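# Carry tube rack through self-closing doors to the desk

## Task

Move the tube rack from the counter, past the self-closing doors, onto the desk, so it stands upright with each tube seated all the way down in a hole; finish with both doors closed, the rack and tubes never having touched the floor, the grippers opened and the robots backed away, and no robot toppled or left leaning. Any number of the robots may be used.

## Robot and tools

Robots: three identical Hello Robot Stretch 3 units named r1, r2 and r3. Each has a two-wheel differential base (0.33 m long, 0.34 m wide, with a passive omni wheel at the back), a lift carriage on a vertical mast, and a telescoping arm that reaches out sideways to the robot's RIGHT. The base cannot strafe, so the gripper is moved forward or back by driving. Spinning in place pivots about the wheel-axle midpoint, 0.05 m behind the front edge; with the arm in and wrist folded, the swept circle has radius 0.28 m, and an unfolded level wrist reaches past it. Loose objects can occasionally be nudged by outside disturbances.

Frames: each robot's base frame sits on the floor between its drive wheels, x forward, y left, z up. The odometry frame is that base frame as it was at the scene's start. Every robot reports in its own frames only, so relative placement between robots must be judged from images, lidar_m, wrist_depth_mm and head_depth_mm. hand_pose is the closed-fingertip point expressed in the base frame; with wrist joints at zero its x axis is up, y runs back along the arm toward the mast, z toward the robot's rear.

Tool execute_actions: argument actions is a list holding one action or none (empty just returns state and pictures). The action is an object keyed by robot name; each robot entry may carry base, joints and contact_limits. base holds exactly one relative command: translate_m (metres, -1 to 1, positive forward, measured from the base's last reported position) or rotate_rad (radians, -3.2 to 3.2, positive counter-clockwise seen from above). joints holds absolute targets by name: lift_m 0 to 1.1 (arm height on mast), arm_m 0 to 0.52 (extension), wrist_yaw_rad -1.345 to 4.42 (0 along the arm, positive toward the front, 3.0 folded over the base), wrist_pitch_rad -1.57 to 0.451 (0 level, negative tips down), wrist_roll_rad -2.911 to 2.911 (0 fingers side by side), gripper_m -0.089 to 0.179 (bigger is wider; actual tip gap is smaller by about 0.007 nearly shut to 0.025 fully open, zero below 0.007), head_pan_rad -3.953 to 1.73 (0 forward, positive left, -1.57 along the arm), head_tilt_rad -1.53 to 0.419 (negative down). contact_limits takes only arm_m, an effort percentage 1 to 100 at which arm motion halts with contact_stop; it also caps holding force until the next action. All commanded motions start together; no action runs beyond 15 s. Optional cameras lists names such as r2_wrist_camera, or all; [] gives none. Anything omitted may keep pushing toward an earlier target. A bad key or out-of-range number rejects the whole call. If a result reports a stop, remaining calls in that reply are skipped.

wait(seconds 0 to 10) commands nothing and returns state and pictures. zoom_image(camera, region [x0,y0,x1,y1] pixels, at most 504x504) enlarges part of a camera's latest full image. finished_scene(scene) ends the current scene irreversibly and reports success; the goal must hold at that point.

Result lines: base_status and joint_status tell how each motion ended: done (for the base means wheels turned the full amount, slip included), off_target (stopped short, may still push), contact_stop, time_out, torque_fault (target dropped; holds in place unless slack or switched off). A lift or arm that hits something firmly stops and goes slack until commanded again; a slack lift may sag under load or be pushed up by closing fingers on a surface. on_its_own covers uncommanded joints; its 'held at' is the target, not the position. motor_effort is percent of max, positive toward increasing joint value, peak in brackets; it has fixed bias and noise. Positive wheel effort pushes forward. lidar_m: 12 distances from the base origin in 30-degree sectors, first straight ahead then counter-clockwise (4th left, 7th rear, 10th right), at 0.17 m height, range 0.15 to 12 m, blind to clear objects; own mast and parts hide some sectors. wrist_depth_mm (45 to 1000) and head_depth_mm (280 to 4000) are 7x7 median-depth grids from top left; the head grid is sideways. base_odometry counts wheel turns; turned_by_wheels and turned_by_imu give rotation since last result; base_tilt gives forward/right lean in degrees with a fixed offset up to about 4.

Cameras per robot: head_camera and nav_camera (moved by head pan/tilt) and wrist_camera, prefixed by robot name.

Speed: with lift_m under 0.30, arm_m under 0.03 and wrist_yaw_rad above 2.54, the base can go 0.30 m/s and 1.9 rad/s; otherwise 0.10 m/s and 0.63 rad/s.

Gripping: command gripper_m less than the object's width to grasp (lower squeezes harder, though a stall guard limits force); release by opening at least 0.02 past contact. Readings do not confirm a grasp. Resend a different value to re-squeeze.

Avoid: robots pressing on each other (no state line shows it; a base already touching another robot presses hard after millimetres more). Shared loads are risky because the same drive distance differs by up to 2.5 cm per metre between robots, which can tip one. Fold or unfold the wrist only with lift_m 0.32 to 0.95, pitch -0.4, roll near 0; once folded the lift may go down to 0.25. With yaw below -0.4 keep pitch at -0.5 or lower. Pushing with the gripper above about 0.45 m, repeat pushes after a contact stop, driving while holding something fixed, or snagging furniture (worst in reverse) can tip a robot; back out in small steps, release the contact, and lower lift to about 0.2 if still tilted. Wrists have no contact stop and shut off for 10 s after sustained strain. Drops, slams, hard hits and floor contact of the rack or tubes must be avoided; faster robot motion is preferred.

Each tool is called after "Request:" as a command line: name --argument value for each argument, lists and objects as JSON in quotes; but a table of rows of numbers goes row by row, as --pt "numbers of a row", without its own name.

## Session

Request:
execute_actions --actions '[]' --cameras '["r1_nav_camera","r2_nav_camera","r3_nav_camera","r1_wrist_camera","r2_wrist_camera","r3_wrist_camera"]'

Scene clock: 0.00 s.
r1.base_odometry: x=+0.000 y=+0.000 heading=+0.000 (m, m, rad; r1's odometry frame)
r1.turned_by_wheels: +0.000 (rad since the last result)
r1.turned_by_imu: +0.000 (rad since the last result)
r1.base_tilt: forward=+0.1 right=+0.1 (deg)
r1.lidar_m: 1.06 1.06 1.05 1.14 1.74 1.56 2.63 2.12 2.10 1.23 0.99 0.98
r1.head_depth_mm: 940 932 929 921 917 906 900 / 1008 995 986 985 976 969 965 / 1081 1072 1064 1055 1048 1036 1027 / 1163 1153 1150 1136 1128 1117 1107 / 1271 1251 1242 1230 1219 1213 1199 / 1308 1322 1311 1303 1308 1294 1295 / 1172 1178 1183 1192 1191 1203 1211
r1.base_status: not commanded
r1.joint_positions: lift_m=+0.473 arm_m=-0.001 wrist_yaw_rad=+2.833 wrist_pitch_rad=-0.582 wrist_roll_rad=+0.016 gripper_m=+0.037 head_pan_rad=-0.016 head_tilt_rad=-0.001
r1.joint_status: not commanded
r1.motor_effort: left_wheel=+0 right_wheel=+1 lift_m=+39 arm_m=+0 wrist_yaw_rad=+0 wrist_pitch_rad=+5 wrist_roll_rad=+0 gripper_m=+0 head_pan_rad=+0 head_tilt_rad=+3 (%)
r1.hand_pose: x=+0.0399 y=+0.0470 z=+0.4511 quat_wxyz=(+0.306, +0.705, +0.094, +0.633) (m; r1's base frame)
r1.wrist_depth_mm: - - - - - 882 836 / - - - - - - 879 / - - 969 959 952 935 918 / 863 - 841 811 826 820 801 / 719 712 718 725 731 692 712 / 641 620 - 622 620 614 615 / 579 577 - 572 561 548 552
r2.base_odometry: x=+0.000 y=+0.000 heading=+0.000 (m, m, rad; r2's odometry frame)
r2.turned_by_wheels: +0.000 (rad since the last result)
r2.turned_by_imu: +0.000 (rad since the last result)
r2.base_tilt: forward=+1.2 right=+1.3 (deg)
r2.lidar_m: 0.92 0.91 0.98 1.49 2.77 2.83 2.25 2.22 1.75 1.40 1.38 1.16
r2.head_depth_mm: 1110 1105 1105 1106 1111 1106 1113 / 1052 1046 1050 1049 1053 1052 1055 / 1003 1006 1001 1008 1000 1004 1000 / 958 958 957 963 956 955 958 / 916 917 913 917 919 913 921 / 883 878 878 879 881 881 876 / 845 845 843 842 845 842 845
r2.base_status: not commanded
r2.joint_positions: lift_m=+0.528 arm_m=+0.003 wrist_yaw_rad=+2.994 wrist_pitch_rad=-0.338 wrist_roll_rad=+0.018 gripper_m=+0.037 head_pan_rad=-0.018 head_tilt_rad=-0.007
r2.joint_status: not commanded
r2.motor_effort: left_wheel=+0 right_wheel=+1 lift_m=+26 arm_m=-1 wrist_yaw_rad=+1 wrist_pitch_rad=+8 wrist_roll_rad=+0 gripper_m=-1 head_pan_rad=+0 head_tilt_rad=+2 (%)
r2.hand_pose: x=+0.0130 y=+0.0836 z=+0.5591 quat_wxyz=(+0.171, +0.710, +0.066, +0.680) (m; r2's base frame)
r2.wrist_depth_mm: - - - - - 904 729 / - - - - - 932 760 / - - - - - 991 763 / - - - - - - 795 / - - - - - - 843 / 897 900 - 868 842 870 812 / 747 753 - 737 730 734 721
r3.base_odometry: x=+0.000 y=+0.000 heading=+0.000 (m, m, rad; r3's odometry frame)
r3.turned_by_wheels: +0.000 (rad since the last result)
r3.turned_by_imu: +0.000 (rad since the last result)
r3.base_tilt: forward=+1.7 right=-0.8 (deg)
r3.lidar_m: 2.07 1.99 1.96 2.22 2.72 1.56 1.50 1.20 1.18 1.29 1.96 1.61
r3.head_depth_mm: 1884 2097 2093 2083 2004 2059 2039 / 1901 2240 2242 2236 1983 2205 2181 / 1903 2428 2397 2407 2254 2387 2263 / 1923 2611 2641 2611 2526 2519 2031 / 1935 2576 2626 2674 2627 2688 2224 / 1935 2353 2345 2356 2387 2389 2233 / 1964 2115 2150 2163 2169 2168 2124
r3.base_status: not commanded
r3.joint_positions: lift_m=+0.326 arm_m=+0.000 wrist_yaw_rad=+3.035 wrist_pitch_rad=-0.526 wrist_roll_rad=+0.014 gripper_m=+0.037 head_pan_rad=+0.010 head_tilt_rad=-0.020
r3.joint_status: not commanded
r3.motor_effort: left_wheel=+0 right_wheel=+1 lift_m=+26 arm_m=+0 wrist_yaw_rad=+1 wrist_pitch_rad=+4 wrist_roll_rad=+0 gripper_m=+0 head_pan_rad=+0 head_tilt_rad=+2 (%)
r3.hand_pose: x=+0.0010 y=+0.0630 z=+0.3155 quat_wxyz=(+0.221, +0.696, +0.146, +0.667) (m; r3's base frame)
r3.wrist_depth_mm: - - - - - - - / 982 984 985 984 954 973 988 / 792 784 788 782 785 779 774 / 662 662 651 657 644 651 641 / 561 566 - 579 578 563 553 / 493 - - - 476 488 489 / - - - - 433 433 432
pictures: r1_nav_camera (sideways: a quarter turn counterclockwise sets it upright), r1_wrist_camera, r2_nav_camera (sideways: a quarter turn counterclockwise sets it upright), r2_wrist_camera, r3_nav_camera (sideways: a quarter turn counterclockwise sets it upright), r3_wrist_camera
camera_calibration (this result's frames):
r1_nav_camera: T_world_to_cam=[[0.0381337, 0.0384589, 0.998532, -1.26046], [0.0249708, -0.998984, 0.0375227, 0.00585828], [0.998961, 0.0235033, -0.0390553, 0.00293415], [0, 0, 0, 1]] pos_world=[0.0449886, 0.0542593, 1.2585]
r1_wrist_camera: T_world_to_cam=[[0.964744, -0.262207, -0.0227, -0.00996887], [-0.205456, -0.696411, -0.687605, 0.377287], [0.164487, 0.668027, -0.72573, 0.458371], [0, 0, 0, 1]] pos_world=[0.0117375, -0.0460714, 0.591852]
r2_nav_camera: T_world_to_cam=[[0.00490037, 0.00595159, 0.99997, -1.25826], [-0.0473423, -0.99886, 0.00617699, 0.0414901], [0.998867, -0.0473712, -0.00461302, -0.0388752], [0, 0, 0, 1]] pos_world=[0.0469613, 0.0470898, 1.25778]
r2_wrist_camera: T_world_to_cam=[[0.992092, -0.123592, -0.0218768, 0.0141654], [-0.0811237, -0.49841, -0.863137, 0.551554], [0.0957733, 0.858086, -0.504495, 0.370076], [0, 0, 0, 1]] pos_world=[-0.00475257, -0.0409059, 0.663079]
r3_nav_camera: T_world_to_cam=[[0.0762369, -0.042114, 0.9962, -1.25378], [0.0427938, -0.998049, -0.045467, 0.111647], [0.996171, 0.0460975, -0.0742859, 0.0436299], [0, 0, 0, 1]] pos_world=[0.0473433, 0.056616, 1.25733]
r3_wrist_camera: T_world_to_cam=[[0.991336, -0.130212, -0.0172308, 0.0125989], [-0.0995247, -0.659059, -0.745477, 0.30357], [0.0857139, 0.740734, -0.666308, 0.32958], [0, 0, 0, 1]] pos_world=[-0.0105266, -0.0424198, 0.446123]
Images, in order (width x height): r1_nav_camera 672x504, r1_wrist_camera 644x364, r2_nav_camera 672x504, r2_wrist_camera 644x364, r3_nav_camera 672x504, r3_wrist_camera 644x364.

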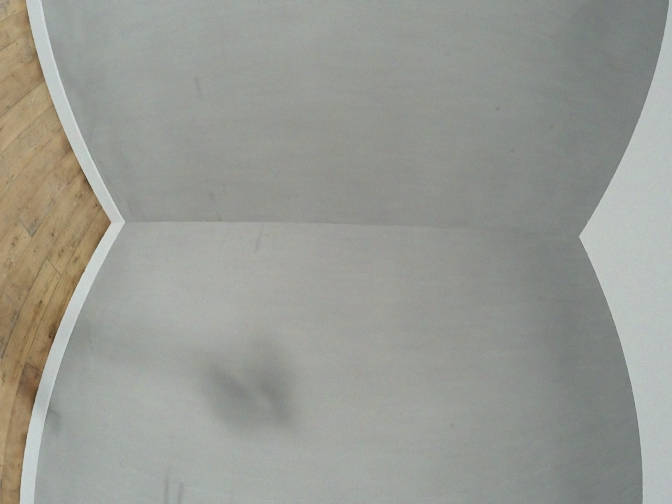

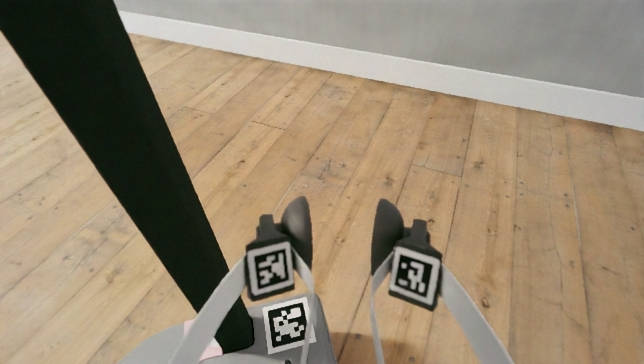

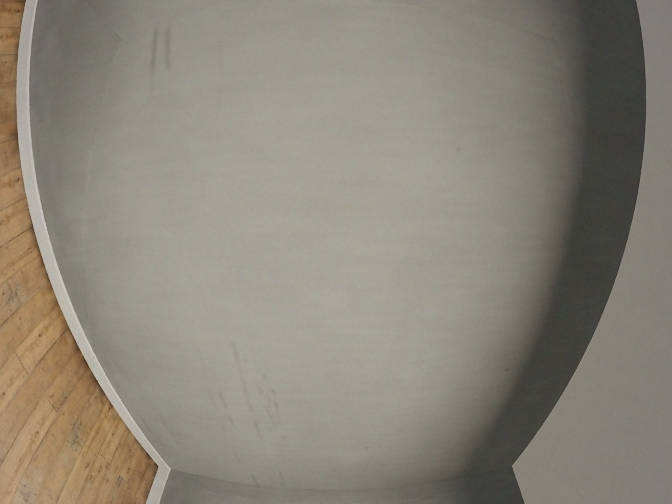

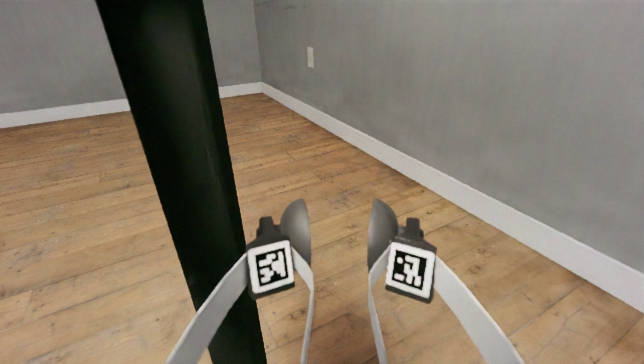

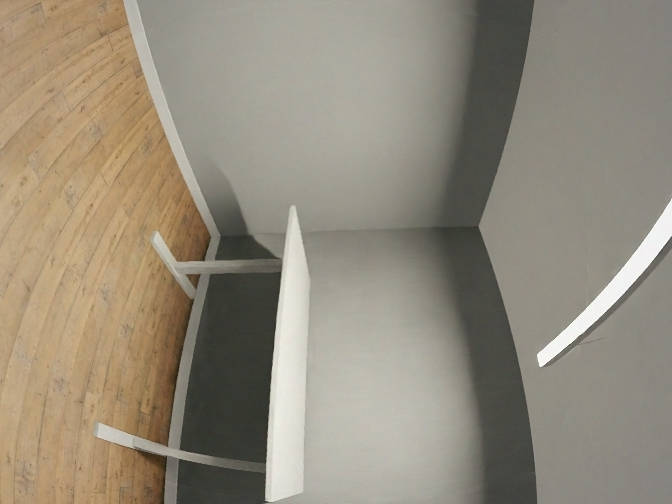

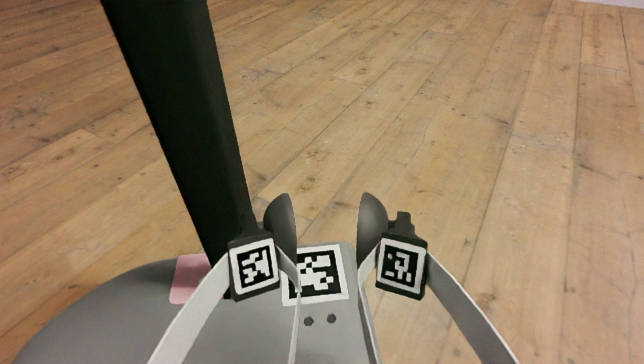

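Request:
execute_actions --actions '[{"r1":{"base":{"rotate_rad":0.5},"joints":{"head_pan_rad":-3.14,"head_tilt_rad":-0.6,"lift_m":0.28}},"r2":{"base":{"rotate_rad":-2.1},"joints":{"head_tilt_rad":-0.4,"lift_m":0.28}},"r3":{"base":{"rotate_rad":-2.0},"joints":{"head_pan_rad":-3.14,"head_tilt_rad":-0.6,"lift_m":0.28}}}]' --cameras '["r1_nav_camera","r2_nav_camera","r3_nav_camera","r2_head_camera"]'

Scene clock: 10.23 s.
r1.base_odometry: x=+0.000 y=+0.000 heading=+0.500 (m, m, rad; r1's odometry frame)
r1.turned_by_wheels: +0.500 (rad since the last result)
r1.turned_by_imu: +0.499 (rad since the last result)
r1.base_tilt: forward=+0.2 right=+0.2 (deg)
r1.lidar_m: 1.06 1.05 1.13 1.69 3.79 2.68 2.13 2.10 1.25 0.99 0.98 1.05
r1.head_depth_mm: 2141 2421 2767 2417 1840 1490 1252 / 2140 2341 2634 2411 1845 1483 1247 / 2049 2283 2544 2366 1829 1468 1237 / 1962 2165 2428 2341 1790 1460 1232 / 1865 2045 2290 2308 1786 1444 1218 / 1745 1932 2123 2268 1765 1439 1214 / 1703 1848 2042 2175 1742 1431 1204
r1.base_status: done
r1.joint_positions: lift_m=+0.280 arm_m=-0.001 wrist_yaw_rad=+2.833 wrist_pitch_rad=-0.582 wrist_roll_rad=+0.016 gripper_m=+0.037 head_pan_rad=-3.133 head_tilt_rad=-0.593
r1.joint_status: all done
r1.motor_effort: left_wheel=-3(8) right_wheel=+3(6) lift_m=+26(31) arm_m=+1(1) wrist_yaw_rad=+0(0) wrist_pitch_rad=+5(6) wrist_roll_rad=-1(1) gripper_m=+0(1) head_pan_rad=-4(54) head_tilt_rad=-3(38) (%)
r1.hand_pose: x=+0.0399 y=+0.0469 z=+0.2582 quat_wxyz=(+0.306, +0.705, +0.094, +0.633) (m; r1's base frame)
r1.wrist_depth_mm: - - - - - 940 816 / - 809 824 790 761 791 776 / 663 - 659 646 656 655 657 / 571 - 553 556 553 539 533 / 485 496 - 479 491 468 473 / - - - 422 415 424 418 / - - - - 382 373 371
r2.base_odometry: x=+0.000 y=+0.000 heading=-2.100 (m, m, rad; r2's odometry frame)
r2.turned_by_wheels: -2.100 (rad since the last result)
r2.turned_by_imu: -2.125 (rad since the last result)
r2.base_tilt: forward=+1.1 right=+1.3 (deg)
r2.lidar_m: 1.78 1.40 1.39 1.18 0.92 0.91 0.98 1.45 2.76 2.88 2.26 2.22
r2.head_depth_mm: 2030 2156 2263 2422 2414 1842 1497 / 2134 2267 2419 2555 2424 1840 1491 / 2251 2419 2571 2780 2397 1853 1492 / 2380 2585 2748 2942 2407 1855 1487 / 2558 2737 2172 2259 2354 1837 1502 / 2503 2606 1990 1983 2130 1862 1492 / 2227 2315 1856 1749 1848 1855 1505
r2.base_status: done
r2.joint_positions: lift_m=+0.280 arm_m=+0.003 wrist_yaw_rad=+2.994 wrist_pitch_rad=-0.339 wrist_roll_rad=+0.018 gripper_m=+0.037 head_pan_rad=-0.018 head_tilt_rad=-0.396
r2.joint_status: all done
r2.motor_effort: left_wheel=+3(8) right_wheel=-2(6) lift_m=+15(21) arm_m=-1(1) wrist_yaw_rad=+0(0) wrist_pitch_rad=+9(9) wrist_roll_rad=+0(0) gripper_m=+0(1) head_pan_rad=-1(0) head_tilt_rad=-2(26) (%)
r2.hand_pose: x=+0.0130 y=+0.0835 z=+0.3112 quat_wxyz=(+0.171, +0.710, +0.067, +0.680) (m; r2's base frame)
r2.wrist_depth_mm: 729 - - - - - - / 754 854 - - - - - / 745 897 - - - - - / 791 889 894 886 876 860 862 / 697 706 - 661 697 657 650 / 554 540 - 539 522 540 529 / 466 489 - - 463 453 444
r3.base_odometry: x=+0.000 y=+0.000 heading=-2.000 (m, m, rad; r3's odometry frame)
r3.turned_by_wheels: -2.000 (rad since the last result)
r3.turned_by_imu: -1.972 (rad since the last result)
r3.base_tilt: forward=+1.7 right=-0.8 (deg)
r3.lidar_m: 1.18 1.34 2.09 1.61 2.34 1.98 1.96 2.24 2.70 1.55 1.41 1.19
r3.head_depth_mm: 1592 1750 1910 2101 1817 1479 1250 / 1670 1821 1996 2167 1833 1495 1248 / 1737 1906 2109 2285 1818 1485 1249 / 1773 1967 2158 2329 1828 1485 1247 / 1822 2013 2223 2335 1823 1480 1247 / 1875 2049 2275 2351 1820 1474 1251 / 1858 2071 2301 2331 1823 1484 1252
r3.base_status: done
r3.joint_positions: lift_m=+0.280 arm_m=+0.000 wrist_yaw_rad=+3.035 wrist_pitch_rad=-0.527 wrist_roll_rad=+0.014 gripper_m=+0.037 head_pan_rad=-3.133 head_tilt_rad=-0.593
r3.joint_status: all done
r3.motor_effort: left_wheel=+4(14) right_wheel=-4(10) lift_m=+23(23) arm_m=+0(0) wrist_yaw_rad=+1(1) wrist_pitch_rad=+5(5) wrist_roll_rad=+0(0) gripper_m=+0(0) head_pan_rad=-5(59) head_tilt_rad=-2(29) (%)
r3.hand_pose: x=+0.0010 y=+0.0628 z=+0.2690 quat_wxyz=(+0.222, +0.696, +0.146, +0.667) (m; r3's base frame)
r3.wrist_depth_mm: - - - - - - - / 877 888 890 873 859 859 854 / 703 704 700 696 688 696 693 / 596 587 582 585 584 575 585 / 503 519 - - 517 497 497 / - - - - 426 436 436 / - - - - 389 390 390
pictures: r1_nav_camera (sideways: a quarter turn counterclockwise sets it upright), r2_head_camera (sideways: a quarter turn clockwise sets it upright), r2_nav_camera (sideways: a quarter turn counterclockwise sets it upright), r3_nav_camera (sideways: a quarter turn counterclockwise sets it upright)
camera_calibration (this result's frames):
r1_nav_camera: T_world_to_cam=[[-0.587518, -0.0442309, 0.808002, -1.00788], [-0.0636156, 0.997939, 0.00837186, 0.044368], [-0.806707, -0.0464829, -0.589121, 0.729824], [0, 0, 0, 1]] pos_world=[-0.000568537, -0.0549315, 1.24395]
r2_head_camera: T_world_to_cam=[[-0.367781, 0.0327468, -0.929336, 1.23287], [0.0531885, 0.998484, 0.0141343, -0.018754], [0.92839, -0.0442316, -0.368966, 0.428525], [0, 0, 0, 1]] pos_world=[0.0565844, -0.00269251, 1.30412]
r2_nav_camera: T_world_to_cam=[[0.383103, -0.000845274, 0.923705, -1.16078], [-0.0428107, -0.998941, 0.0168414, 0.0275843], [0.922713, -0.0459965, -0.382734, 0.453762], [0, 0, 0, 1]] pos_world=[0.0271889, 0.0474454, 1.24543]
r3_nav_camera: T_world_to_cam=[[-0.604288, 0.0378127, 0.795868, -0.988128], [-0.0109185, 0.998386, -0.0557247, 0.12529], [-0.796691, -0.0423635, -0.6029, 0.742504], [0, 0, 0, 1]] pos_world=[-0.00419938, -0.0562689, 1.24106]
Images, in order (width x height): r1_nav_camera 672x504, r2_head_camera 896x504, r2_nav_camera 672x504, r3_nav_camera 672x504.

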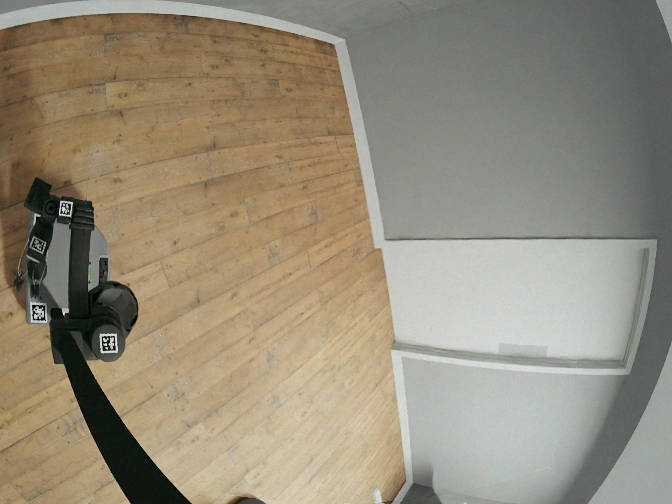

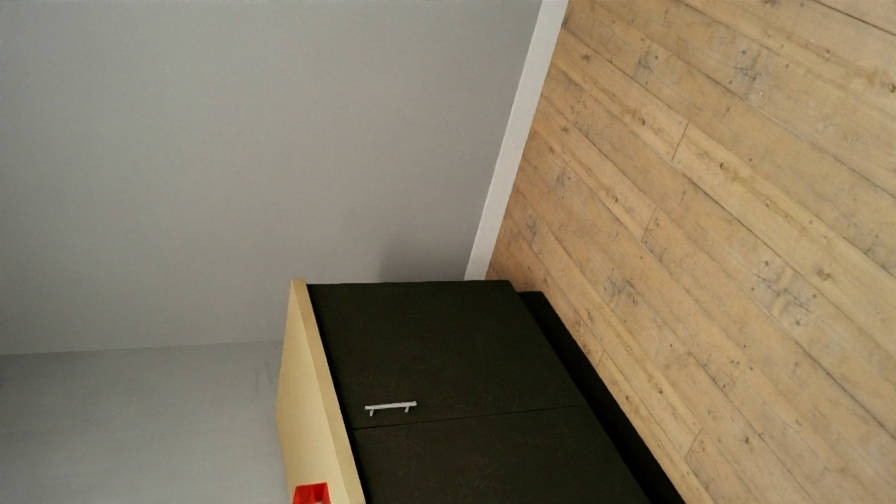

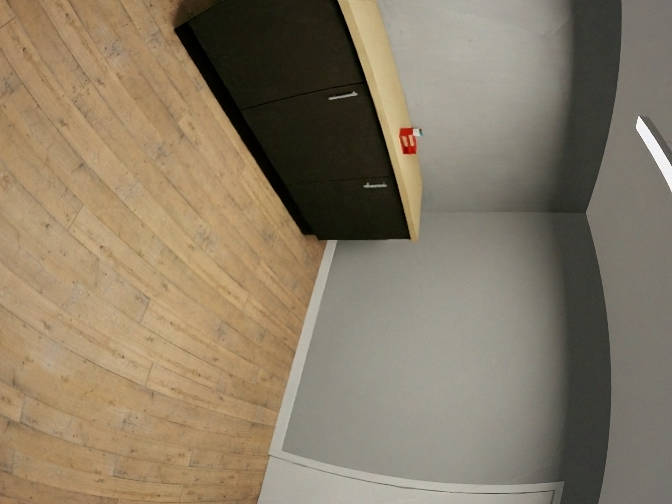

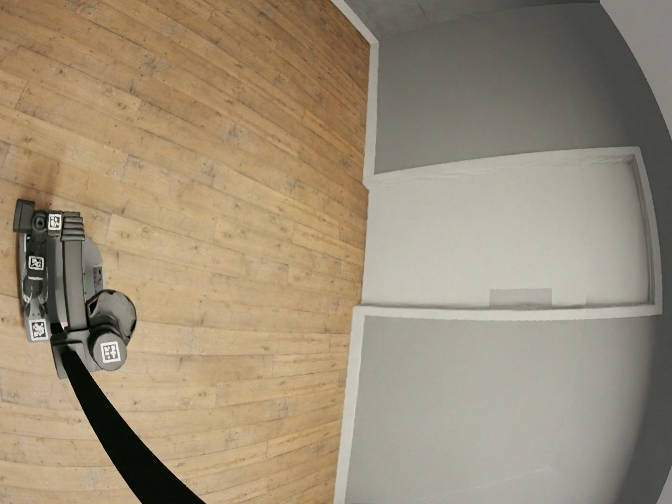

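Request:
execute_actions --actions '[{"r1":{"base":{"rotate_rad":-0.4},"joints":{"wrist_yaw_rad":3.0}},"r2":{"base":{"translate_m":1.0}},"r3":{"base":{"translate_m":-1.0}}}]' --cameras '[]'

Request:
execute_actions --actions '[{"r1":{"base":{"translate_m":-0.6}},"r2":{"base":{"translate_m":0.28}},"r3":{"base":{"translate_m":-0.55},"joints":{"head_tilt_rad":-1.0}}}]' --cameras '[]'

Request:
execute_actions --actions '[{"r2":{"base":{"rotate_rad":2.45},"joints":{"head_pan_rad":-1.57,"head_tilt_rad":-0.55,"lift_m":0.6,"wrist_pitch_rad":-0.4}},"r3":{"base":{"rotate_rad":-0.08},"joints":{"lift_m":0.31}}}]' --cameras '["r1_nav_camera","r3_nav_camera","r2_head_camera"]'

Scene clock: 30.43 s.
r1.base_odometry: x=+0.000 y=+0.000 heading=+0.100 (m, m, rad; r1's odometry frame)
r1.turned_by_wheels: -0.400 (rad since the last result)
r1.turned_by_imu: -0.395 (rad since the last result)
r1.base_tilt: forward=+0.2 right=+0.1 (deg)
r1.lidar_m: 1.12 1.05 1.05 1.20 2.02 3.61 1.82 2.10 2.05 1.15 0.98 0.98
r1.head_depth_mm: 3355 3683 3387 2449 1848 1484 1245 / 3117 3546 3434 2368 1825 1475 1247 / 2685 3057 3049 2171 1814 1471 1234 / 2520 2791 2954 2078 1801 1461 1229 / 2294 2533 2787 2306 1772 1447 1222 / 2141 2366 2583 2283 1757 1443 1208 / 2010 2159 2379 2255 1758 1426 1202
r1.base_status: done
r1.joint_positions: lift_m=+0.280 arm_m=-0.001 wrist_yaw_rad=+2.997 wrist_pitch_rad=-0.582 wrist_roll_rad=+0.016 gripper_m=+0.037 head_pan_rad=-3.133 head_tilt_rad=-0.593
r1.joint_status: all done
r1.motor_effort: left_wheel=+3(11) right_wheel=-2(4) lift_m=+26(26) arm_m=+1(0) wrist_yaw_rad=+3(3) wrist_pitch_rad=+5(6) wrist_roll_rad=-1(0) gripper_m=-1(1) head_pan_rad=-3(4) head_tilt_rad=-3(3) (%)
r1.hand_pose: x=+0.0077 y=+0.0544 z=+0.2582 quat_wxyz=(+0.253, +0.695, +0.152, +0.656) (m; r1's base frame)
r1.wrist_depth_mm: - - - - - 911 777 / 815 822 811 801 799 772 774 / 651 664 649 652 650 643 626 / 572 568 567 549 557 543 534 / 487 507 - - 488 477 470 / - - - - - 418 412 / - - - - 379 376 370
r2.base_odometry: x=-0.505 y=-0.863 heading=-2.100 (m, m, rad; r2's odometry frame)
r2.turned_by_wheels: +0.000 (rad since the last result)
r2.turned_by_imu: +0.005 (rad since the last result)
r2.base_tilt: forward=+1.1 right=+1.3 (deg)
r2.lidar_m: 1.01 0.80 0.79 0.85 1.74 1.72 1.85 2.76 3.33 1.82 1.44 1.42
r2.head_depth_mm: 1267 1336 1409 1507 1619 1692 1506 / 1336 1429 1505 1610 1710 1777 1502 / 1419 1505 1600 1722 1850 1854 1491 / 1515 1598 1723 1857 2010 1851 1502 / 1610 1714 1849 1259 1334 1435 1492 / 1683 1774 1855 1119 1163 1247 1378 / 1557 1626 1673 1046 1033 1099 1160
r2.base_status: done
r2.joint_positions: lift_m=+0.280 arm_m=+0.003 wrist_yaw_rad=+2.994 wrist_pitch_rad=-0.339 wrist_roll_rad=+0.018 gripper_m=+0.037 head_pan_rad=-0.018 head_tilt_rad=-0.396
r2.joint_status: not commanded
r2.motor_effort: left_wheel=+3(10) right_wheel=-1(3) lift_m=+15(15) arm_m=+0(1) wrist_yaw_rad=+0(0) wrist_pitch_rad=+9(9) wrist_roll_rad=+0(0) gripper_m=+0(0) head_pan_rad=+0(0) head_tilt_rad=-1(2) (%)
r2.hand_pose: x=+0.0130 y=+0.0835 z=+0.3112 quat_wxyz=(+0.171, +0.710, +0.067, +0.680) (m; r2's base frame)
r2.wrist_depth_mm: - - - 890 756 687 599 / - - - 944 806 704 633 / - - - - 918 789 671 / 898 904 885 871 877 820 759 / 678 679 - 676 705 672 655 / 556 545 - 550 513 535 531 / 463 488 - - 453 453 448
r3.base_odometry: x=+0.416 y=+0.909 heading=-2.000 (m, m, rad; r3's odometry frame)
r3.turned_by_wheels: +0.000 (rad since the last result)
r3.turned_by_imu: -0.004 (rad since the last result)
r3.base_tilt: forward=+1.7 right=-0.7 (deg)
r3.lidar_m: 2.16 2.45 2.04 1.87 1.18 0.98 1.06 1.20 1.84 2.47 1.77 2.17
r3.head_depth_mm: 843 917 993 1072 1180 1343 1249 / 871 952 1048 1172 1305 1407 1253 / 890 979 1084 1208 1373 1486 1255 / 913 1004 1123 1248 1422 1482 1260 / 934 1034 1149 1291 1486 1483 1246 / 962 1062 1183 1342 1548 1480 1247 / 985 1094 1229 1396 1582 1482 1252
r3.base_status: done
r3.joint_positions: lift_m=+0.280 arm_m=+0.000 wrist_yaw_rad=+3.035 wrist_pitch_rad=-0.528 wrist_roll_rad=+0.014 gripper_m=+0.037 head_pan_rad=-3.133 head_tilt_rad=-0.594
r3.joint_status: not commanded
r3.motor_effort: left_wheel=+4(7) right_wheel=-3(14) lift_m=+23(23) arm_m=+0(0) wrist_yaw_rad=+1(0) wrist_pitch_rad=+5(5) wrist_roll_rad=+0(0) gripper_m=+0(0) head_pan_rad=-4(5) head_tilt_rad=-2(2) (%)
r3.hand_pose: x=+0.0010 y=+0.0628 z=+0.2690 quat_wxyz=(+0.222, +0.696, +0.146, +0.667) (m; r3's base frame)
r3.wrist_depth_mm: - - - - - - - / 882 896 887 879 877 860 856 / 705 711 704 704 697 698 696 / 588 588 587 585 582 578 582 / 506 516 - - 518 500 500 / - - - - 427 437 436 / - - - - 388 389 388
pictures: none
No camera images: the call's "cameras" was empty. Leave "cameras" out to get every camera's image.

Scene clock: 34.07 s.
r1.base_odometry: x=-0.597 y=-0.060 heading=+0.100 (m, m, rad; r1's odometry frame)
r1.turned_by_wheels: +0.000 (rad since the last result)
r1.turned_by_imu: +0.002 (rad since the last result)
r1.base_tilt: forward=+0.2 right=+0.1 (deg)
r1.lidar_m: 1.60 1.46 1.46 1.67 2.83 3.06 1.51 1.68 1.69 1.66 1.41 1.41
r1.head_depth_mm: 2863 3183 3318 2411 1836 1489 1247 / 2523 2881 3154 2402 1826 1480 1242 / 2233 2538 2847 2363 1826 1465 1237 / 2025 2243 2521 2328 1796 1469 1225 / 1846 2024 2227 2205 1787 1452 1220 / 1630 1860 1992 1824 1742 1448 1208 / 1634 1764 1930 2082 1750 1428 1202
r1.base_status: done
r1.joint_positions: lift_m=+0.280 arm_m=-0.001 wrist_yaw_rad=+2.998 wrist_pitch_rad=-0.582 wrist_roll_rad=+0.016 gripper_m=+0.037 head_pan_rad=-3.133 head_tilt_rad=-0.594
r1.joint_status: not commanded
r1.motor_effort: left_wheel=+4(9) right_wheel=-2(7) lift_m=+26(26) arm_m=+0(0) wrist_yaw_rad=+3(2) wrist_pitch_rad=+6(6) wrist_roll_rad=-1(1) gripper_m=-1(0) head_pan_rad=-4(4) head_tilt_rad=-3(3) (%)
r1.hand_pose: x=+0.0076 y=+0.0544 z=+0.2582 quat_wxyz=(+0.253, +0.695, +0.152, +0.656) (m; r1's base frame)
r1.wrist_depth_mm: - - - - - - - / 814 818 794 805 791 801 786 / 671 656 652 660 656 647 630 / 568 564 559 544 546 540 541 / 483 522 - - 500 478 471 / - - - - - 414 419 / - - - - 376 373 372
r2.base_odometry: x=-0.646 y=-1.105 heading=-2.100 (m, m, rad; r2's odometry frame)
r2.turned_by_wheels: +0.000 (rad since the last result)
r2.turned_by_imu: +0.002 (rad since the last result)
r2.base_tilt: forward=+1.1 right=+1.4 (deg)
r2.lidar_m: 0.80 0.63 0.62 0.67 1.00 1.95 2.10 3.11 3.28 1.51 1.21 1.19
r2.head_depth_mm: 1052 1118 1178 1253 1342 1439 1452 / 1118 1180 1255 1339 1429 1544 1495 / 1183 1256 1334 1439 1551 1686 1496 / 1261 1342 1443 1552 1678 1757 1489 / 1345 1434 1553 1563 1036 1107 1196 / 1430 1524 1622 1043 897 961 1027 / 1354 1424 1488 1045 801 848 898
r2.base_status: done
r2.joint_positions: lift_m=+0.280 arm_m=+0.003 wrist_yaw_rad=+2.994 wrist_pitch_rad=-0.339 wrist_roll_rad=+0.018 gripper_m=+0.037 head_pan_rad=-0.018 head_tilt_rad=-0.396
r2.joint_status: not commanded
r2.motor_effort: left_wheel=+3(10) right_wheel=-1(5) lift_m=+15(15) arm_m=-1(1) wrist_yaw_rad=+0(0) wrist_pitch_rad=+8(8) wrist_roll_rad=+0(0) gripper_m=-1(0) head_pan_rad=+0(0) head_tilt_rad=-1(1) (%)
r2.hand_pose: x=+0.0130 y=+0.0835 z=+0.3112 quat_wxyz=(+0.171, +0.710, +0.067, +0.680) (m; r2's base frame)
r2.wrist_depth_mm: - - 819 698 612 541 475 / - - 874 762 652 570 502 / - - - 856 705 612 532 / 888 875 881 882 805 711 613 / 687 677 - 666 694 659 634 / 557 545 - 543 516 540 533 / 469 492 - - 459 455 452
r3.base_odometry: x=+0.644 y=+1.410 heading=-1.999 (m, m, rad; r3's odometry frame)
r3.turned_by_wheels: +0.000 (rad since the last result)
r3.turned_by_imu: -0.002 (rad since the last result)
r3.base_tilt: forward=+1.7 right=-0.7 (deg)
r3.lidar_m: 2.70 2.43 1.97 0.99 0.54 0.48 0.52 0.59 0.86 2.36 1.53 1.50
r3.head_depth_mm: 447 521 623 775 951 1172 1129 / 459 537 646 812 1094 1233 - / 472 554 672 853 1162 1262 - / 485 573 700 893 1241 1244 - / 499 593 725 940 1298 1223 - / 513 612 761 996 1313 1219 1122 / 528 634 792 1058 1336 1226 1107
r3.base_status: done
r3.joint_positions: lift_m=+0.280 arm_m=+0.000 wrist_yaw_rad=+3.035 wrist_pitch_rad=-0.528 wrist_roll_rad=+0.014 gripper_m=+0.037 head_pan_rad=-3.133 head_tilt_rad=-0.988
r3.joint_status: all done
r3.motor_effort: left_wheel=+4(9) right_wheel=-3(12) lift_m=+23(23) arm_m=+0(0) wrist_yaw_rad=-1(0) wrist_pitch_rad=+5(5) wrist_roll_rad=+0(0) gripper_m=+0(0) head_pan_rad=-4(6) head_tilt_rad=-5(24) (%)
r3.hand_pose: x=+0.0010 y=+0.0628 z=+0.2690 quat_wxyz=(+0.222, +0.696, +0.146, +0.667) (m; r3's base frame)
r3.wrist_depth_mm: 500 - - - - - - / 510 639 865 876 869 873 878 / 512 645 702 696 694 701 696 / 505 589 582 585 584 581 584 / 489 518 - - 515 495 497 / - - - - 429 438 434 / - - - - 390 390 389
pictures: none
No camera images: the call's "cameras" was empty. Leave "cameras" out to get every camera's image.

Scene clock: 38.83 s.
r1.base_odometry: x=-0.597 y=-0.060 heading=+0.100 (m, m, rad; r1's odometry frame)
r1.turned_by_wheels: +0.000 (rad since the last result)
r1.turned_by_imu: +0.001 (rad since the last result)
r1.base_tilt: forward=+0.2 right=+0.1 (deg)
r1.lidar_m: 1.61 1.46 1.46 1.67 2.83 3.05 1.52 1.68 1.69 1.66 1.41 1.41
r1.head_depth_mm: 2901 3171 3289 2423 1840 1490 1247 / 2538 2835 3150 2381 1817 1478 1243 / 2238 2502 2846 2367 1805 1468 1237 / 2026 2254 2542 2327 1785 1454 1223 / 1834 2018 2233 2071 1786 1446 1215 / 1670 1857 1996 1836 1730 1437 1212 / 1633 1768 1938 2070 1750 1426 1197
r1.base_status: not commanded
r1.joint_positions: lift_m=+0.280 arm_m=-0.001 wrist_yaw_rad=+2.998 wrist_pitch_rad=-0.582 wrist_roll_rad=+0.016 gripper_m=+0.037 head_pan_rad=-3.133 head_tilt_rad=-0.594
r1.joint_status: not commanded
r1.motor_effort: left_wheel=+3(4) right_wheel=-2(2) lift_m=+26(26) arm_m=+0(0) wrist_yaw_rad=+2(2) wrist_pitch_rad=+5(6) wrist_roll_rad=-1(0) gripper_m=-1(0) head_pan_rad=-4(4) head_tilt_rad=-3(3) (%)
r1.hand_pose: x=+0.0076 y=+0.0544 z=+0.2582 quat_wxyz=(+0.253, +0.695, +0.152, +0.656) (m; r1's base frame)
r1.wrist_depth_mm: - - - - - - 975 / 814 812 788 816 801 787 783 / 654 658 645 658 645 640 637 / 564 557 556 558 540 544 536 / 481 516 - - 493 473 471 / - - - - - 426 421 / - - - - 383 375 372
r2.base_odometry: x=-0.646 y=-1.105 heading=+0.350 (m, m, rad; r2's odometry frame)
r2.turned_by_wheels: +2.450 (rad since the last result)
r2.turned_by_imu: +2.480 (rad since the last result)
r2.base_tilt: forward=+1.0 right=+1.3 (deg)
r2.lidar_m: 1.94 1.99 2.66 3.48 1.77 1.25 1.19 0.92 0.66 0.62 0.64 0.85
r2.head_depth_mm: 1066 1160 1072 752 759 879 1023 / 1064 1153 1081 754 769 876 1013 / 1060 1158 1078 755 761 873 1013 / 1058 1154 962 753 759 863 1008 / 1055 1149 1080 755 757 861 998 / 1046 1145 1083 756 754 857 994 / 1044 1148 1082 758 749 856 985
r2.base_status: done
r2.joint_positions: lift_m=+0.600 arm_m=+0.003 wrist_yaw_rad=+2.994 wrist_pitch_rad=-0.414 wrist_roll_rad=+0.018 gripper_m=+0.037 head_pan_rad=-1.563 head_tilt_rad=-0.544
r2.joint_status: all done
r2.motor_effort: left_wheel=-2(7) right_wheel=+3(9) lift_m=+33(35) arm_m=-2(1) wrist_yaw_rad=+0(0) wrist_pitch_rad=+8(6) wrist_roll_rad=+0(0) gripper_m=+0(1) head_pan_rad=-5(60) head_tilt_rad=-2(16) (%)
r2.hand_pose: x=+0.0117 y=+0.0749 z=+0.6131 quat_wxyz=(+0.197, +0.706, +0.093, +0.673) (m; r2's base frame)
r2.wrist_depth_mm: - - - - - - - / - - - - - - - / - - - - - - - / - - - - - - - / - - - - - - - / 899 945 - 899 857 873 887 / 784 794 - 760 767 747 773
r3.base_odometry: x=+0.644 y=+1.410 heading=-2.079 (m, m, rad; r3's odometry frame)
r3.turned_by_wheels: -0.080 (rad since the last result)
r3.turned_by_imu: -0.078 (rad since the last result)
r3.base_tilt: forward=+1.7 right=-0.7 (deg)
r3.lidar_m: 2.70 2.94 2.41 1.18 0.57 0.48 0.52 0.57 0.86 2.35 1.53 1.51
r3.head_depth_mm: 449 524 632 770 925 1179 1138 / 459 537 650 818 1094 1233 - / 467 549 665 845 1158 1271 - / 475 563 683 878 1217 1234 - / 485 576 704 906 1285 1215 - / 495 588 725 943 1302 1220 1139 / 503 601 746 976 1323 1225 1108
r3.base_status: done
r3.joint_positions: lift_m=+0.310 arm_m=+0.000 wrist_yaw_rad=+3.035 wrist_pitch_rad=-0.528 wrist_roll_rad=+0.014 gripper_m=+0.037 head_pan_rad=-3.134 head_tilt_rad=-0.988
r3.joint_status: all done
r3.motor_effort: left_wheel=+4(12) right_wheel=-4(12) lift_m=+28(28) arm_m=+0(0) wrist_yaw_rad=+0(0) wrist_pitch_rad=+5(4) wrist_roll_rad=+0(0) gripper_m=+0(0) head_pan_rad=-4(5) head_tilt_rad=-5(4) (%)
r3.hand_pose: x=+0.0010 y=+0.0628 z=+0.2987 quat_wxyz=(+0.222, +0.696, +0.147, +0.667) (m; r3's base frame)
r3.wrist_depth_mm: 547 - - - - - - / 556 701 943 943 932 924 920 / 552 693 758 752 749 751 751 / 535 629 629 629 621 621 628 / 523 538 - 561 557 540 537 / 477 - - - 460 469 468 / - - - - 415 417 416
pictures: r1_nav_camera (sideways: a quarter turn counterclockwise sets it upright), r2_head_camera (sideways: a quarter turn clockwise sets it upright), r3_nav_camera (sideways: a quarter turn counterclockwise sets it upright)
camera_calibration (this result's frames):
r1_nav_camera: T_world_to_cam=[[-0.588103, -0.0440184, 0.807587, -1.00733], [-0.0632524, 0.997963, 0.00833323, 0.0444161], [-0.806309, -0.0461811, -0.589689, 0.730561], [0, 0, 0, 1]] pos_world=[-0.000548032, -0.0549287, 1.24394]
r2_head_camera: T_world_to_cam=[[0.0222174, 0.501462, -0.864895, 1.14642], [0.999537, -0.0291317, 0.00878566, -0.0175613], [-0.0207901, -0.864689, -0.501877, 0.607267], [0, 0, 0, 1]] pos_world=[0.00470787, -0.0503002, 1.29646]
r3_nav_camera: T_world_to_cam=[[-0.86402, 0.0359306, 0.502173, -0.603847], [0.0110751, 0.998565, -0.0523921, 0.120789], [-0.503335, -0.0397062, -0.863179, 1.07919], [0, 0, 0, 1]] pos_world=[0.0201186, -0.0560685, 1.2411]
Images, in order (width x height): r1_nav_camera 672x504, r2_head_camera 896x504, r3_nav_camera 672x504.

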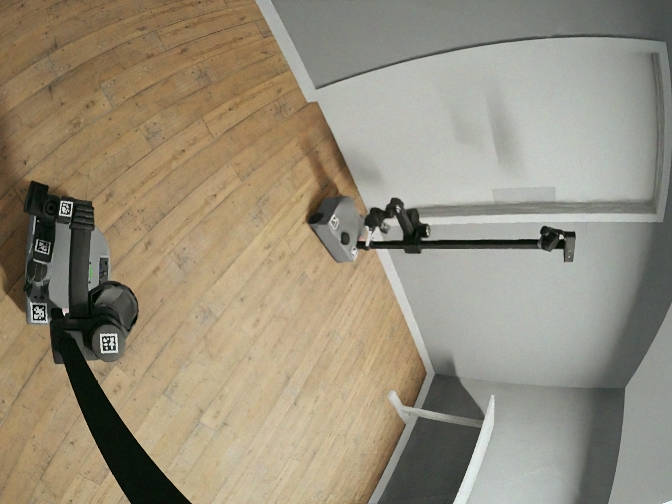

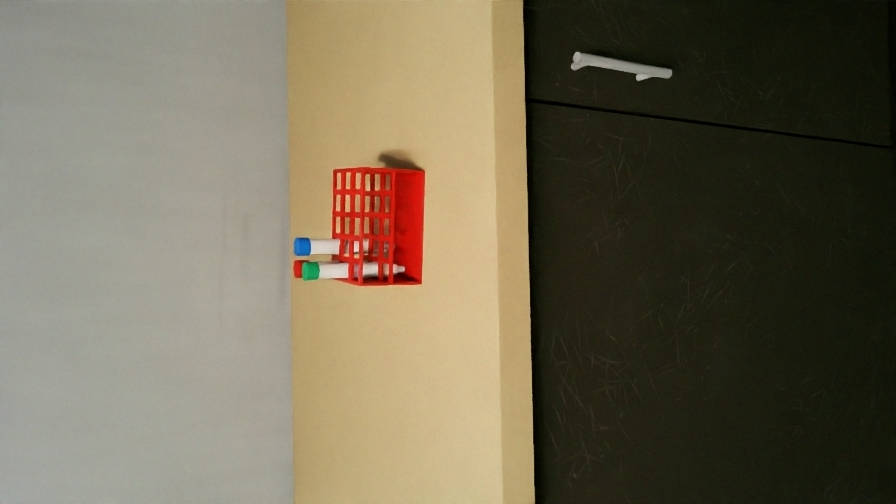

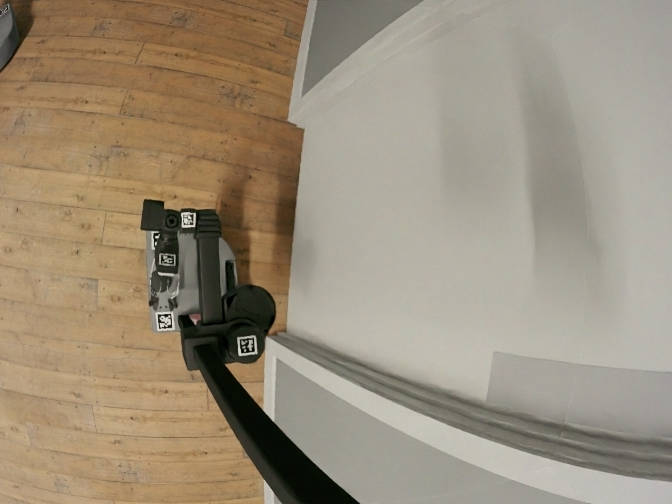

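Request:
execute_actions --actions '[{"r2":{"joints":{"wrist_yaw_rad":0,"lift_m":0.89,"gripper_m":0.179},"base":{"translate_m":-0.015}},"r3":{"base":{"translate_m":-0.22}}}]' --cameras '[]'

Request:
execute_actions --actions '[{"r2":{"joints":{"wrist_pitch_rad":0,"arm_m":0.1}},"r3":{"base":{"translate_m":-0.3}},"r1":{"base":{"translate_m":-0.5}}}]' --cameras '[]'

Request:
execute_actions --actions '[{"r2":{"joints":{"lift_m":0.856,"arm_m":0.29}},"r3":{"base":{"translate_m":-0.3}}}]' --cameras '["r1_nav_camera","r3_nav_camera","r2_wrist_camera"]'

Scene clock: 52.60 s.
r1.base_odometry: x=-0.597 y=-0.060 heading=+0.100 (m, m, rad; r1's odometry frame)
r1.turned_by_wheels: +0.000 (rad since the last result)
r1.turned_by_imu: +0.002 (rad since the last result)
r1.base_tilt: forward=+0.1 right=+0.2 (deg)
r1.lidar_m: 1.61 1.46 1.46 1.67 2.83 3.06 1.68 1.68 1.69 1.65 1.41 1.41
r1.head_depth_mm: 2855 3182 3329 2421 1844 1496 1247 / 2527 2878 3169 2382 1833 1484 1244 / 2227 2538 2847 2350 1818 1466 1235 / 2015 2267 2541 2347 1785 1463 1231 / 1856 2028 2226 2308 1791 1450 1214 / 1666 1850 1991 2024 1757 1443 1217 / 1613 1767 1852 1943 1754 1425 1208
r1.base_status: not commanded
r1.joint_positions: lift_m=+0.280 arm_m=-0.001 wrist_yaw_rad=+2.998 wrist_pitch_rad=-0.582 wrist_roll_rad=+0.016 gripper_m=+0.037 head_pan_rad=-3.133 head_tilt_rad=-0.594
r1.joint_status: not commanded
r1.motor_effort: left_wheel=+4(4) right_wheel=-2(2) lift_m=+26(26) arm_m=+1(1) wrist_yaw_rad=+2(2) wrist_pitch_rad=+5(6) wrist_roll_rad=-1(1) gripper_m=+0(1) head_pan_rad=-4(4) head_tilt_rad=-3(3) (%)
r1.hand_pose: x=+0.0076 y=+0.0544 z=+0.2582 quat_wxyz=(+0.253, +0.695, +0.152, +0.656) (m; r1's base frame)
r1.wrist_depth_mm: - - - - - - 990 / 811 800 806 799 799 775 762 / 673 661 658 650 649 659 631 / 563 566 560 548 548 552 539 / 489 511 - - 489 474 473 / - - - - - 425 414 / - - - - 381 375 374
r2.base_odometry: x=-0.660 y=-1.110 heading=+0.350 (m, m, rad; r2's odometry frame)
r2.turned_by_wheels: +0.000 (rad since the last result)
r2.turned_by_imu: +0.000 (rad since the last result)
r2.base_tilt: forward=+1.0 right=+1.3 (deg)
r2.lidar_m: 1.96 2.01 2.69 3.48 1.74 1.23 1.17 0.92 0.65 0.62 0.64 0.85
r2.head_depth_mm: 1066 1164 1073 751 771 865 - / 1056 1158 1079 751 757 861 995 / 1059 1149 1080 755 766 837 - / 1054 1148 1013 755 760 848 1005 / 1056 1149 1084 755 757 848 996 / 1048 1146 1080 757 752 856 993 / 1049 1139 1082 756 751 852 995
r2.base_status: done
r2.joint_positions: lift_m=+0.890 arm_m=+0.003 wrist_yaw_rad=+0.002 wrist_pitch_rad=-0.415 wrist_roll_rad=+0.018 gripper_m=+0.179 head_pan_rad=-1.563 head_tilt_rad=-0.544
r2.joint_status: all done
r2.motor_effort: left_wheel=-2(6) right_wheel=+4(6) lift_m=+32(32) arm_m=-2(2) wrist_yaw_rad=-3(4) wrist_pitch_rad=+8(8) wrist_roll_rad=+0(0) gripper_m=+0(97) head_pan_rad=-5(5) head_tilt_rad=-2(2) (%)
r2.hand_pose: x=-0.0210 y=-0.3724 z=+0.9029 quat_wxyz=(+0.686, +0.145, -0.698, -0.146) (m; r2's base frame)
r2.wrist_depth_mm: 882 891 844 503 793 752 700 / 425 420 416 403 396 386 376 / 414 411 413 410 412 411 412 / 458 458 464 462 457 463 456 / 519 501 523 510 517 520 501 / 585 615 596 586 601 595 - / 679 690 689 712 688 707 729
r3.base_odometry: x=+0.751 y=+1.602 heading=-2.079 (m, m, rad; r3's odometry frame)
r3.turned_by_wheels: +0.000 (rad since the last result)
r3.turned_by_imu: +0.000 (rad since the last result)
r3.base_tilt: forward=+1.6 right=-0.7 (deg)
r3.lidar_m: 2.93 2.58 2.04 0.61 0.32 0.31 0.30 0.33 0.50 1.84 2.52 1.68
r3.head_depth_mm: - 298 349 437 585 786 974 / - 300 358 453 612 831 - / - 304 368 467 640 834 - / - 310 377 483 670 992 - / - 316 387 502 706 1154 - / 287 324 400 520 743 1178 1136 / 291 331 411 539 788 1186 1112
r3.base_status: done
r3.joint_positions: lift_m=+0.310 arm_m=+0.000 wrist_yaw_rad=+3.035 wrist_pitch_rad=-0.528 wrist_roll_rad=+0.014 gripper_m=+0.037 head_pan_rad=-3.134 head_tilt_rad=-0.988
r3.joint_status: not commanded
r3.motor_effort: left_wheel=+4(6) right_wheel=-3(9) lift_m=+29(28) arm_m=+0(0) wrist_yaw_rad=+0(0) wrist_pitch_rad=+5(5) wrist_roll_rad=+0(0) gripper_m=+0(0) head_pan_rad=-4(4) head_tilt_rad=-4(5) (%)
r3.hand_pose: x=+0.0010 y=+0.0628 z=+0.2987 quat_wxyz=(+0.222, +0.696, +0.147, +0.667) (m; r3's base frame)
r3.wrist_depth_mm: 271 - 910 - - - - / 292 335 859 956 935 934 930 / 316 355 750 759 754 751 750 / 346 389 632 628 626 622 625 / 367 437 - 561 548 538 537 / 359 - - - 460 467 467 / - - - - 418 413 416
pictures: none
No camera images: the call's "cameras" was empty. Leave "cameras" out to get every camera's image.

Scene clock: 56.67 s.
r1.base_odometry: x=-1.094 y=-0.110 heading=+0.100 (m, m, rad; r1's odometry frame)
r1.turned_by_wheels: +0.000 (rad since the last result)
r1.turned_by_imu: +0.002 (rad since the last result)
r1.base_tilt: forward=+0.2 right=+0.1 (deg)
r1.lidar_m: 2.02 1.81 1.81 2.06 2.99 2.62 1.56 1.46 1.34 1.54 1.77 1.77
r1.head_depth_mm: 2285 2660 3000 2399 1848 1484 1246 / 1996 2299 2651 2416 1842 1478 1241 / 1778 2008 2292 2349 1809 1471 1231 / 1612 1798 2004 2215 1799 1468 1228 / 1466 1621 1799 2011 1775 1454 1219 / 1341 1466 1614 1793 1763 1449 1214 / 1255 1397 1614 2013 1730 1419 1209
r1.base_status: done
r1.joint_positions: lift_m=+0.280 arm_m=-0.001 wrist_yaw_rad=+2.998 wrist_pitch_rad=-0.582 wrist_roll_rad=+0.016 gripper_m=+0.037 head_pan_rad=-3.133 head_tilt_rad=-0.594
r1.joint_status: not commanded
r1.motor_effort: left_wheel=+3(8) right_wheel=-2(7) lift_m=+26(26) arm_m=+1(1) wrist_yaw_rad=+2(2) wrist_pitch_rad=+5(6) wrist_roll_rad=-1(1) gripper_m=-1(0) head_pan_rad=-4(4) head_tilt_rad=-2(3) (%)
r1.hand_pose: x=+0.0076 y=+0.0544 z=+0.2582 quat_wxyz=(+0.253, +0.695, +0.152, +0.656) (m; r1's base frame)
r1.wrist_depth_mm: - - - - - - 965 / 827 813 798 806 784 788 768 / 672 676 656 663 648 640 629 / 561 562 561 559 549 543 529 / 491 514 - - 493 475 470 / - - - - - 423 416 / - - - - 375 376 373
r2.base_odometry: x=-0.660 y=-1.110 heading=+0.350 (m, m, rad; r2's odometry frame)
r2.turned_by_wheels: +0.000 (rad since the last result)
r2.turned_by_imu: +0.000 (rad since the last result)
r2.base_tilt: forward=+1.1 right=+1.3 (deg)
r2.lidar_m: 1.96 2.01 2.69 3.48 1.74 1.23 1.17 0.92 0.66 0.62 0.64 0.85
r2.head_depth_mm: 1063 1163 1072 754 743 - - / 1060 1158 1073 772 745 - - / 1056 1151 1080 757 - - - / 1049 1153 1019 755 753 874 1032 / 1053 1155 1083 790 757 863 1004 / 1049 1141 1080 757 752 861 995 / 1043 1141 1081 755 751 852 991
r2.base_status: not commanded
r2.joint_positions: lift_m=+0.890 arm_m=+0.100 wrist_yaw_rad=+0.001 wrist_pitch_rad=-0.021 wrist_roll_rad=+0.018 gripper_m=+0.179 head_pan_rad=-1.563 head_tilt_rad=-0.544
r2.joint_status: all done
r2.motor_effort: left_wheel=-3(2) right_wheel=+4(4) lift_m=+33(33) arm_m=+3(5) wrist_yaw_rad=-1(2) wrist_pitch_rad=+11(13) wrist_roll_rad=+0(0) gripper_m=+0(0) head_pan_rad=-5(5) head_tilt_rad=-2(3) (%)
r2.hand_pose: x=-0.0211 y=-0.5003 z=+0.9987 quat_wxyz=(+0.701, +0.008, -0.713, -0.007) (m; r2's base frame)
r2.wrist_depth_mm: 863 833 849 857 860 868 871 / 886 874 882 859 908 862 877 / 916 935 903 884 882 907 904 / 847 815 803 489 776 768 770 / 433 477 432 426 421 428 454 / 314 296 296 295 294 293 - / 325 325 327 328 327 329 324
r3.base_odometry: x=+0.897 y=+1.864 heading=-2.079 (m, m, rad; r3's odometry frame)
r3.turned_by_wheels: +0.000 (rad since the last result)
r3.turned_by_imu: +0.000 (rad since the last result)
r3.base_tilt: forward=+1.8 right=-0.7 (deg)
r3.lidar_m: 3.23 2.81 0.26 0.25 0.93 0.32 0.27 0.27 0.31 0.52 2.48 1.47
r3.head_depth_mm: - 309 386 511 759 1213 1145 / - 303 369 484 698 1048 - / - 299 355 459 648 - - / - 293 342 438 605 881 - / - 289 329 418 570 860 - / - - 318 399 535 813 1126 / - - 307 382 506 746 1089
r3.base_status: translate_m off_target (by the wheels' count: -0.2998 of -0.3000)
r3.joint_positions: lift_m=+0.310 arm_m=+0.000 wrist_yaw_rad=+3.035 wrist_pitch_rad=-0.528 wrist_roll_rad=+0.014 gripper_m=+0.037 head_pan_rad=-3.134 head_tilt_rad=-0.992
r3.joint_status: not commanded
r3.on_its_own: right_wheel is at rest, and its effort (-34) is outside its rest range (-18 to +18)
r3.motor_effort: left_wheel=-17(70) right_wheel=-34(68) lift_m=+27(29) arm_m=+0(0) wrist_yaw_rad=+1(0) wrist_pitch_rad=+5(5) wrist_roll_rad=+0(0) gripper_m=+0(0) head_pan_rad=-3(4) head_tilt_rad=-3(5) (%)
r3.hand_pose: x=+0.0010 y=+0.0627 z=+0.2987 quat_wxyz=(+0.222, +0.696, +0.147, +0.667) (m; r3's base frame)
r3.wrist_depth_mm: 863 - 845 290 308 - - / 910 916 907 324 847 946 939 / 765 763 754 366 696 744 750 / 625 630 632 420 605 622 624 / 541 537 - 464 554 544 535 / 453 - - - 462 471 468 / - - - - 415 418 418
pictures: none
No camera images: the call's "cameras" was empty. Leave "cameras" out to get every camera's image.

Scene clock: 60.63 s.
r1.base_odometry: x=-1.094 y=-0.110 heading=+0.100 (m, m, rad; r1's odometry frame)
r1.turned_by_wheels: +0.000 (rad since the last result)
r1.turned_by_imu: +0.001 (rad since the last result)
r1.base_tilt: forward=+0.2 right=+0.2 (deg)
r1.lidar_m: 2.03 1.80 1.80 2.06 2.99 2.62 1.56 1.54 1.34 1.54 1.77 1.77
r1.head_depth_mm: 2277 2645 3024 2409 1834 1489 1246 / 1984 2297 2682 2395 1827 1475 1249 / 1783 2004 2286 2347 1818 1469 1232 / 1614 1787 2024 2185 1798 1458 1228 / 1469 1617 1791 2031 1786 1446 1220 / 1345 1475 1616 1794 1758 1443 1211 / 1257 1395 1612 2071 1746 1431 1205
r1.base_status: not commanded
r1.joint_positions: lift_m=+0.280 arm_m=-0.001 wrist_yaw_rad=+2.998 wrist_pitch_rad=-0.582 wrist_roll_rad=+0.016 gripper_m=+0.037 head_pan_rad=-3.133 head_tilt_rad=-0.594
r1.joint_status: not commanded
r1.motor_effort: left_wheel=+4(4) right_wheel=-2(2) lift_m=+26(26) arm_m=+1(0) wrist_yaw_rad=+2(2) wrist_pitch_rad=+5(5) wrist_roll_rad=+0(1) gripper_m=+0(0) head_pan_rad=-4(4) head_tilt_rad=-3(3) (%)
r1.hand_pose: x=+0.0076 y=+0.0544 z=+0.2582 quat_wxyz=(+0.253, +0.695, +0.152, +0.656) (m; r1's base frame)
r1.wrist_depth_mm: - - - - - - 978 / 843 819 804 800 818 793 779 / 667 664 657 653 649 647 647 / 570 559 551 561 552 549 544 / 478 512 - - 487 468 465 / - - - - - 425 421 / - - - - 378 374 374
r2.base_odometry: x=-0.660 y=-1.110 heading=+0.350 (m, m, rad; r2's odometry frame)
r2.turned_by_wheels: +0.000 (rad since the last result)
r2.turned_by_imu: +0.000 (rad since the last result)
r2.base_tilt: forward=+1.1 right=+1.3 (deg)
r2.lidar_m: 1.96 2.01 2.68 3.49 1.74 1.23 1.17 0.92 0.66 0.62 0.64 0.85
r2.head_depth_mm: 1063 1162 1079 784 - 903 1024 / 1059 1155 1074 - - 875 1019 / 1055 1148 1079 - - 872 1012 / 1057 1157 961 779 767 868 1006 / 1060 1145 1078 755 756 863 998 / 1052 1141 1076 753 752 859 996 / 1052 1140 1082 757 748 853 990
r2.base_status: not commanded
r2.joint_positions: lift_m=+0.856 arm_m=+0.290 wrist_yaw_rad=+0.001 wrist_pitch_rad=-0.020 wrist_roll_rad=+0.018 gripper_m=+0.179 head_pan_rad=-1.563 head_tilt_rad=-0.544
r2.joint_status: all done
r2.motor_effort: left_wheel=-2(2) right_wheel=+4(3) lift_m=+15(28) arm_m=+2(2) wrist_yaw_rad=-2(1) wrist_pitch_rad=+11(12) wrist_roll_rad=+0(0) gripper_m=-1(0) head_pan_rad=-4(5) head_tilt_rad=-2(3) (%)
r2.hand_pose: x=-0.0212 y=-0.6904 z=+0.9659 quat_wxyz=(+0.701, +0.008, -0.713, -0.007) (m; r2's base frame)
r2.wrist_depth_mm: 673 663 664 661 665 662 655 / 683 690 693 701 692 686 694 / 706 707 712 712 706 709 709 / 639 621 460 299 513 598 596 / 334 367 276 294 300 323 351 / 244 212 227 225 222 215 - / 168 171 171 170 170 169 161
r3.base_odometry: x=+1.043 y=+2.126 heading=-2.079 (m, m, rad; r3's odometry frame)
r3.turned_by_wheels: +0.000 (rad since the last result)
r3.turned_by_imu: -0.001 (rad since the last result)
r3.base_tilt: forward=+1.7 right=-0.7 (deg)
r3.lidar_m: 3.53 0.39 0.39 0.89 0.97 1.47 0.28 0.25 0.26 0.31 0.58 1.75
r3.head_depth_mm: 1833 2002 1738 1532 1346 1208 1143 / 333 412 1691 1532 1353 1247 - / 305 363 452 601 967 - - / 289 328 399 512 704 1013 - / - 303 359 444 584 824 - / - 289 324 393 498 681 897 / - - 300 353 435 567 819
r3.base_status: done
r3.joint_positions: lift_m=+0.310 arm_m=+0.000 wrist_yaw_rad=+3.035 wrist_pitch_rad=-0.528 wrist_roll_rad=+0.014 gripper_m=+0.037 head_pan_rad=-3.134 head_tilt_rad=-0.992
r3.joint_status: not commanded
r3.motor_effort: left_wheel=-15(29) right_wheel=-14(46) lift_m=+27(28) arm_m=+0(0) wrist_yaw_rad=+1(1) wrist_pitch_rad=+5(5) wrist_roll_rad=+0(0) gripper_m=+0(0) head_pan_rad=-3(4) head_tilt_rad=-3(3) (%)
r3.hand_pose: x=+0.0010 y=+0.0627 z=+0.2987 quat_wxyz=(+0.222, +0.696, +0.147, +0.667) (m; r3's base frame)
r3.wrist_depth_mm: 911 - 917 916 865 476 330 / 945 928 946 954 846 478 359 / 759 752 753 757 725 451 410 / 631 634 633 629 632 492 584 / 542 539 - 559 548 520 531 / 488 - - - 460 469 469 / - - - - 422 418 417
pictures: r1_nav_camera (sideways: a quarter turn counterclockwise sets it upright), r2_wrist_camera, r3_nav_camera (sideways: a quarter turn counterclockwise sets it upright)
camera_calibration (this result's frames):
r1_nav_camera: T_world_to_cam=[[-0.588218, -0.0440191, 0.807503, -1.00722], [-0.0632532, 0.997963, 0.00832542, 0.0444263], [-0.806225, -0.04618, -0.589804, 0.73071], [0, 0, 0, 1]] pos_world=[-0.0005398, -0.0549286, 1.24394]
r2_wrist_camera: T_world_to_cam=[[-0.999457, -0.0300598, -0.0135055, -0.0244016], [0.0069014, 0.209811, -0.977718, 1.1156], [0.0322236, -0.97728, -0.20949, -0.310628], [0, 0, 0, 1]] pos_world=[-0.0220779, -0.538369, 1.02534]
r3_nav_camera: T_world_to_cam=[[-0.865738, 0.0365105, 0.499164, -0.599917], [0.0119425, 0.998559, -0.0523252, 0.120696], [-0.500355, -0.0393386, -0.864926, 1.08144], [0, 0, 0, 1]] pos_world=[0.0202916, -0.0560765, 1.24114]
Images, in order (width x height): r1_nav_camera 672x504, r2_wrist_camera 644x364, r3_nav_camera 672x504.

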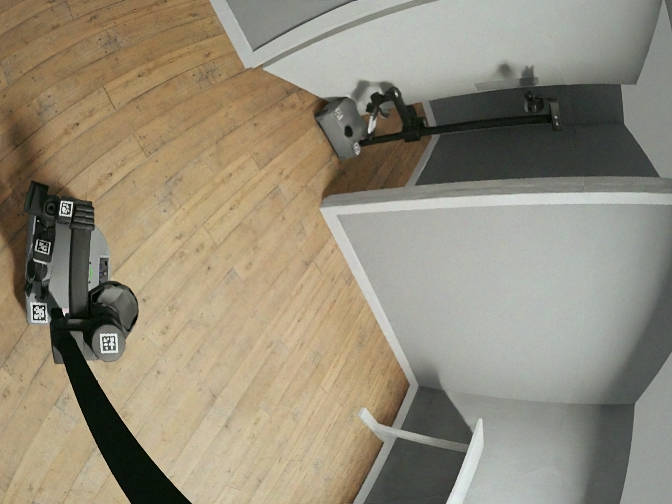

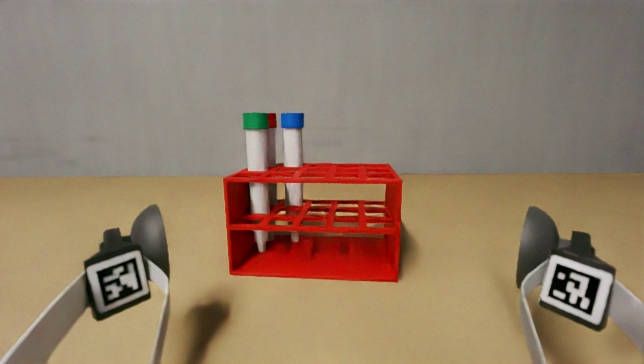

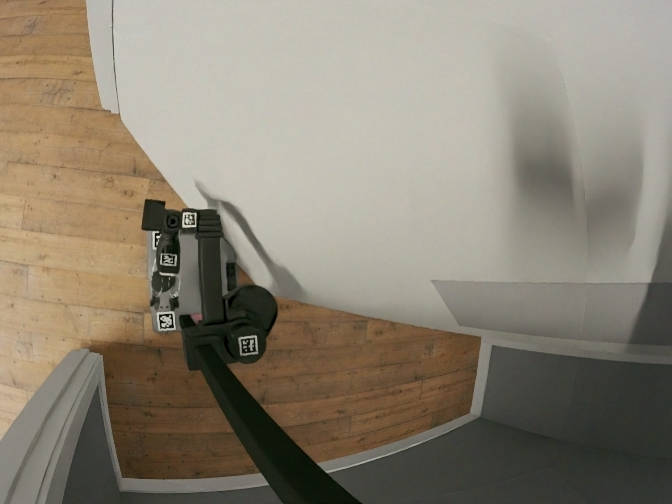

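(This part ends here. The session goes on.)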